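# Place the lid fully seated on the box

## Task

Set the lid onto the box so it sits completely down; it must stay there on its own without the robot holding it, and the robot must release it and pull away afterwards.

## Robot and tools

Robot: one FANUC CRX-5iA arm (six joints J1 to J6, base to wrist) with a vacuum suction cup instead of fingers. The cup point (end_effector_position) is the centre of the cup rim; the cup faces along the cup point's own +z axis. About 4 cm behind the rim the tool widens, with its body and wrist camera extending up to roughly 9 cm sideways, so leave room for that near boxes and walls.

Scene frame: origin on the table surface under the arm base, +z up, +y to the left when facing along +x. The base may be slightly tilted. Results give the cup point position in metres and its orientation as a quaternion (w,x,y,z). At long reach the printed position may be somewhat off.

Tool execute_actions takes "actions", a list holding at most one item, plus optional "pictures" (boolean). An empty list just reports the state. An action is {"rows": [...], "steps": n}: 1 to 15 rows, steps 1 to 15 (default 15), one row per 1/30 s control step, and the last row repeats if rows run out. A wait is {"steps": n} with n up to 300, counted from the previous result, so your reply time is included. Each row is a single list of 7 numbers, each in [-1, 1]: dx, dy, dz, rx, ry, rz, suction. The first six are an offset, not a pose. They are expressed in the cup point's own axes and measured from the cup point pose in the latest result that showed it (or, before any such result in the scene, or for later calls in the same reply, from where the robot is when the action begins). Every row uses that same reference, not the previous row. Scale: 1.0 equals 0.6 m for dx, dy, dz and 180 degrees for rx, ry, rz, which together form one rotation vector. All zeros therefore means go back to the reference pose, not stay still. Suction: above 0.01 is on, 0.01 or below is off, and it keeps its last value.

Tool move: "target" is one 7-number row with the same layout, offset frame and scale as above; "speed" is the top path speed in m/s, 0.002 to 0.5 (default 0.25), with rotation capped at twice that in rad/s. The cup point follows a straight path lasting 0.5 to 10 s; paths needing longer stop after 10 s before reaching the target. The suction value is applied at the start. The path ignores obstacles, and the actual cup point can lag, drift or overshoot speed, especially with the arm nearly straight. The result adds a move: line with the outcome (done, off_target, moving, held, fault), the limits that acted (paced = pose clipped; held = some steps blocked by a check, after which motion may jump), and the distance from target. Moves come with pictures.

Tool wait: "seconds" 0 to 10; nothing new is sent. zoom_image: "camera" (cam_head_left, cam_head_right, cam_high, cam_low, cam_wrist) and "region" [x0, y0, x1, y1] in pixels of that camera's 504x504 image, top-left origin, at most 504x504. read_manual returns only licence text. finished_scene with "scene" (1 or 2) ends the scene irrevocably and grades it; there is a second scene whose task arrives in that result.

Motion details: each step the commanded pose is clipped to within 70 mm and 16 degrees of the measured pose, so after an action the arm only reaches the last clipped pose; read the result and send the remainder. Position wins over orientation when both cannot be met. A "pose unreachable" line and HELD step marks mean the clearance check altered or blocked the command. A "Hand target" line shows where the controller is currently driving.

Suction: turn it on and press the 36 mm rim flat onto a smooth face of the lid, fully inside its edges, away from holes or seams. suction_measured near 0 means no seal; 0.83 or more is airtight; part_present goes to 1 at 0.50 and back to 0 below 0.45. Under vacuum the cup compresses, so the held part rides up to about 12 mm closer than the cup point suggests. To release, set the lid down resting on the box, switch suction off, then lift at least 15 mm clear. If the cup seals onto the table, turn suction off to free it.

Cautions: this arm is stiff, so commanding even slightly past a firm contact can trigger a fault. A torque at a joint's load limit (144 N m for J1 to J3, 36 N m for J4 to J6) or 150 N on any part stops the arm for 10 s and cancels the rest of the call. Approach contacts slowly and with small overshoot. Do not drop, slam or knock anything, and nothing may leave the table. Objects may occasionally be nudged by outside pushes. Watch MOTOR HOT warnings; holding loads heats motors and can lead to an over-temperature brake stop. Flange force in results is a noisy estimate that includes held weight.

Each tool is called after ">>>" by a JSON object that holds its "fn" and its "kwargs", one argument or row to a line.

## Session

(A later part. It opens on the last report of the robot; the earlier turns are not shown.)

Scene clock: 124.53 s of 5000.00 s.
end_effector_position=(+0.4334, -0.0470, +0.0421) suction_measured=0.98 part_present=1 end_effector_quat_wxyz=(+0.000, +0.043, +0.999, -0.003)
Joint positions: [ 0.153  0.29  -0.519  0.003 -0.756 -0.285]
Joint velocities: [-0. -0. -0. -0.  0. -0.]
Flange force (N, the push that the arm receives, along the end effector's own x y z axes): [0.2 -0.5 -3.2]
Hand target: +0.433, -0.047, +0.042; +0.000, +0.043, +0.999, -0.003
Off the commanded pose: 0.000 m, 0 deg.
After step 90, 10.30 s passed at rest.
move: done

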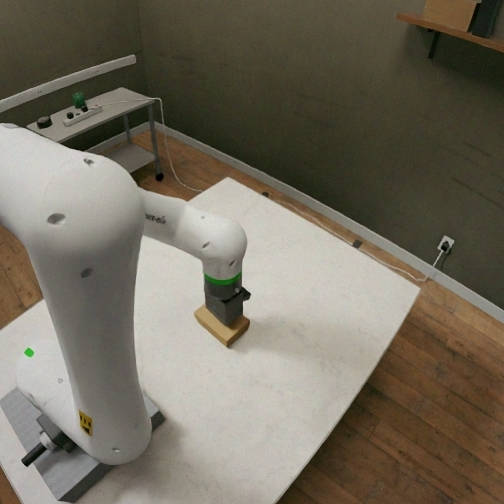

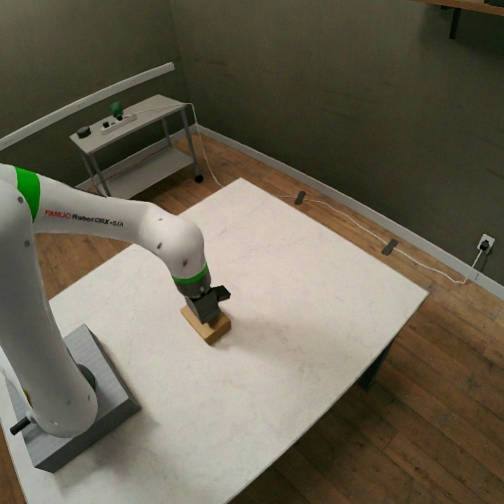

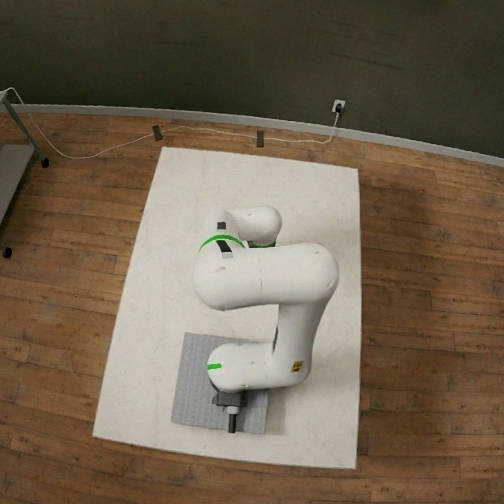

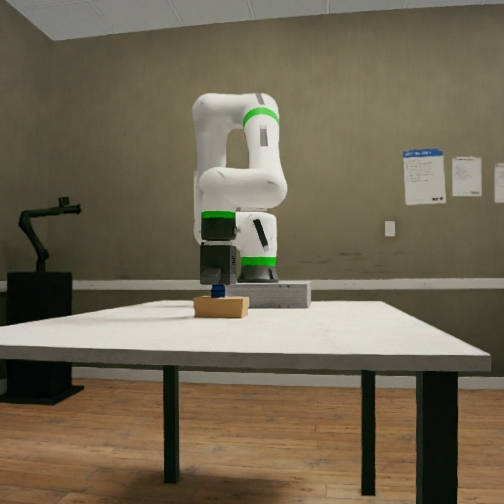

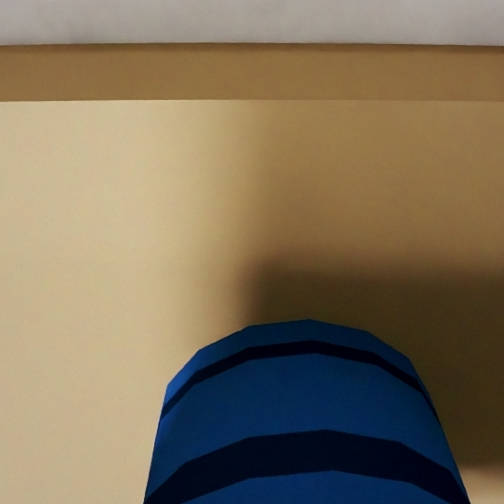

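>>> {"fn": "move", "kwargs": {
  "target": [0,0,0.0025,0,0,0,1],
  "speed": 0.006
}}

Scene clock: 131.07 s of 5000.00 s.
end_effector_position=(+0.4334, -0.0470, +0.0406) suction_measured=0.98 part_present=1 end_effector_quat_wxyz=(+0.000, +0.043, +0.999, -0.003)
Joint positions: [ 0.153  0.293 -0.52   0.003 -0.752 -0.285]
Joint velocities: [ 0.     0.     0.001  0.     0.001 -0.   ]
Flange force (N, the push that the arm receives, along the end effector's own x y z axes): [2.5 -1.4 -9.1]
Hand target: +0.433, -0.047, +0.041; +0.000, +0.043, +0.999, -0.003
Off the commanded pose: 0.000 m, 0 deg.
After step 90, 2.83 s passed at rest.
move: done

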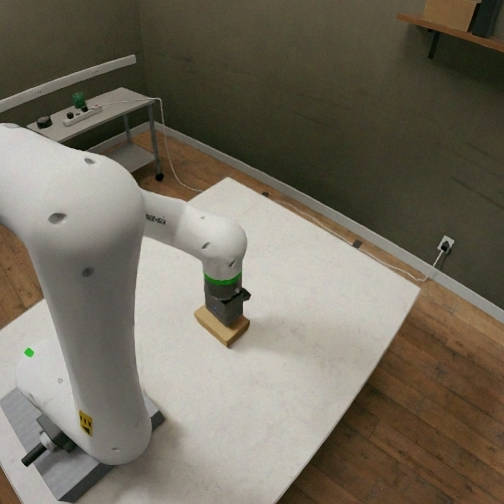

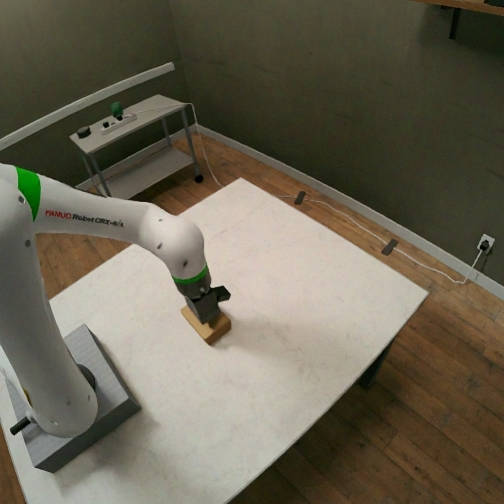

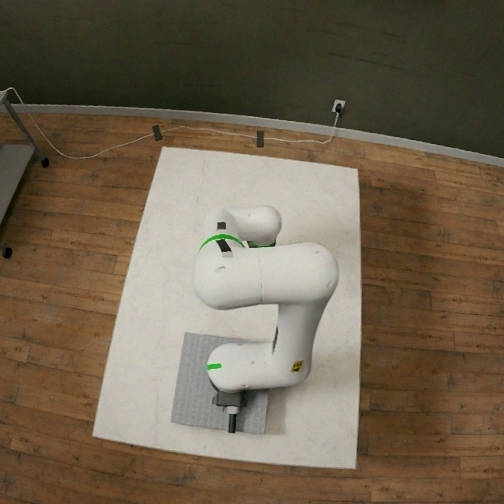

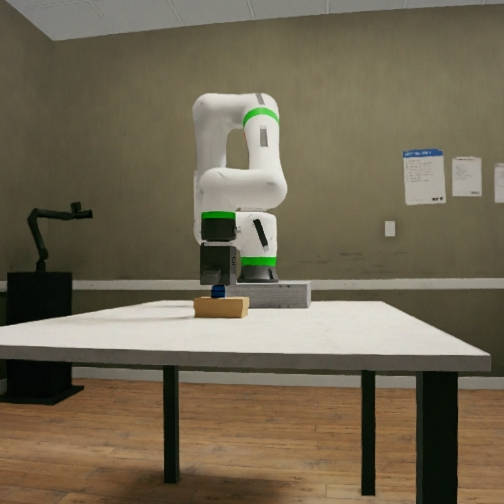

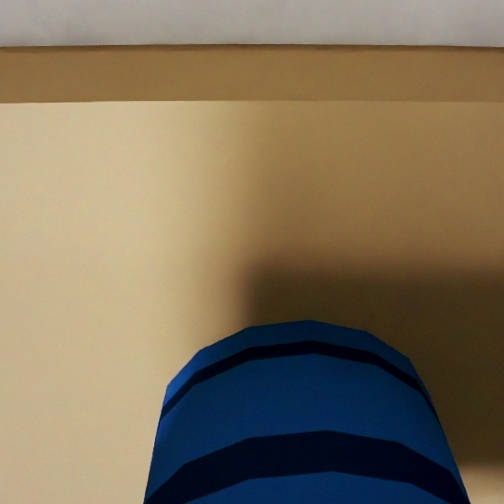

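>>> {"fn": "execute_actions", "kwargs": {
  "actions": [
    {"rows":[[0,0,0,0,0,0,0]],"steps":15}
  ],
  "pictures": false
}}

>>> {"fn": "move", "kwargs": {
  "target": [0,0,-0.25,0,0,0,0]
}}

>>> {"fn": "zoom_image", "kwargs": {
  "camera": "cam_low",
  "region": [185,265,255,325]
}}

Scene clock: 138.27 s of 5000.00 s.
end_effector_position=(+0.4334, -0.0470, +0.0406) suction_measured=0.01 part_present=0 end_effector_quat_wxyz=(+0.000, +0.043, +0.999, -0.003)
Joint positions: [ 0.153  0.293 -0.52   0.003 -0.752 -0.285]
Joint velocities: [ 0.    -0.     0.001 -0.    -0.001 -0.001]
Flange force (N, the push that the arm receives, along the end effector's own x y z axes): [8.2 -0.2 -34.2]
Hand target: +0.433, -0.047, +0.041; +0.000, +0.043, +0.999, -0.003
Off the commanded pose: 0.000 m, 0 deg.
Steps of this call (steps 1 to 90: nothing new was sent; then 3.70 s passed at rest; steps 91 to 105: all 15 steps of this action). Readings (end_effector_position | what the end effector reports):
91: (+0.4334, -0.0470, +0.0406) | suction_measured=0.76 part_present=1
92: (+0.4334, -0.0470, +0.0406) | suction_measured=0.08 part_present=0
94: (+0.4334, -0.0470, +0.0406) | suction_measured=0.01 part_present=0
98: (+0.4334, -0.0470, +0.0406) | suction_measured=0.01 part_present=0
105: the state above

Scene clock: 139.50 s of 5000.00 s.
end_effector_position=(+0.4334, -0.0466, +0.1909) suction_measured=0.01 part_present=0 end_effector_quat_wxyz=(+0.000, +0.044, +0.999, -0.004)
Joint positions: [ 0.153  0.054 -0.375  0.003 -1.136 -0.285]
Joint velocities: [ 0.001 -0.001  0.001 -0.    -0.001 -0.001]
Flange force (N, the push that the arm receives, along the end effector's own x y z axes): [3.3 -1.7 -1.8]
Hand target: +0.433, -0.047, +0.191; +0.000, +0.044, +0.999, -0.004
Off the commanded pose: 0.001 m, 0 deg.
move: done

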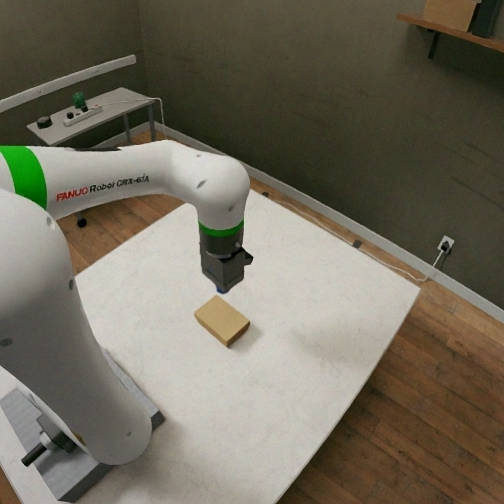

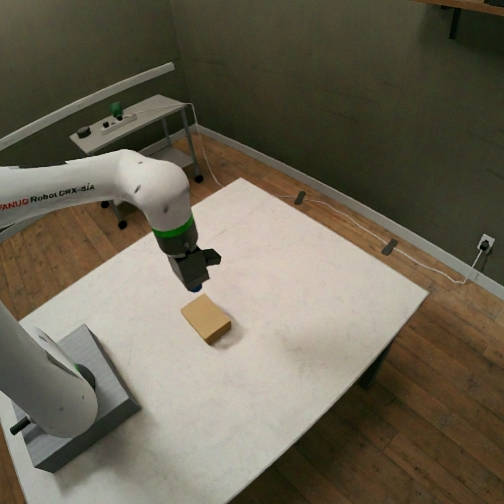

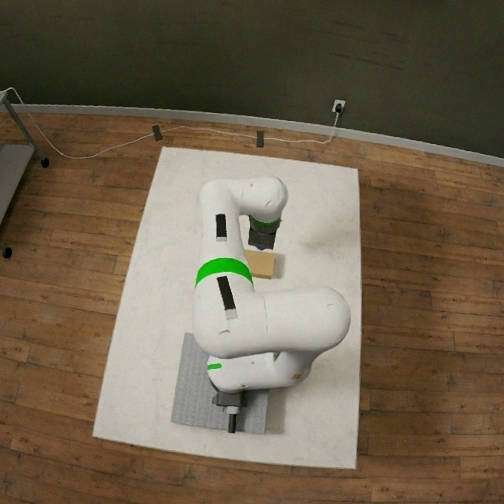

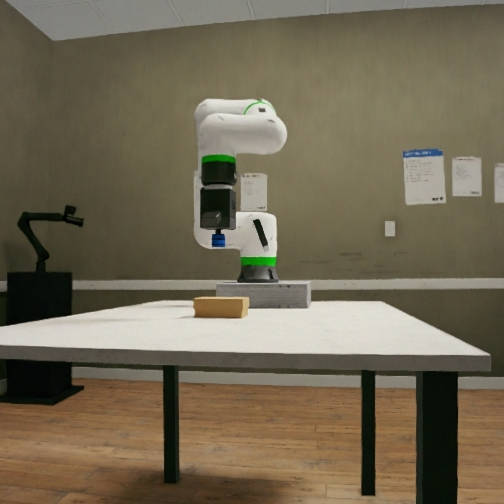

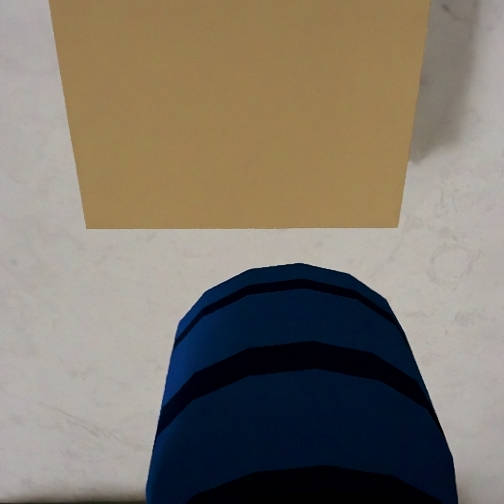

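Region (185, 265, 255, 325) of cam_low's 504x504 image, scaled by 7.200, with more detail than that image has; it fills the top 432 rows of this view, and the rest is white.

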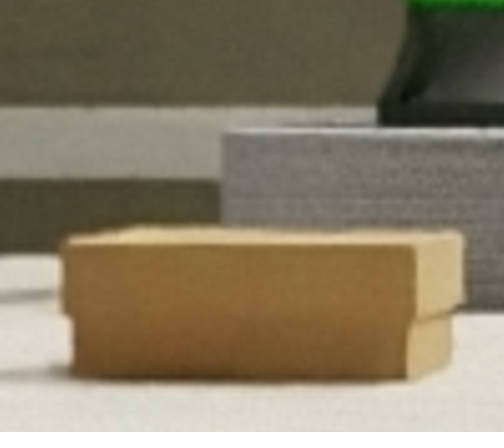

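>>> {"fn": "finished_scene", "kwargs": {
  "scene": 2
}}

The scene is finished: the task was done.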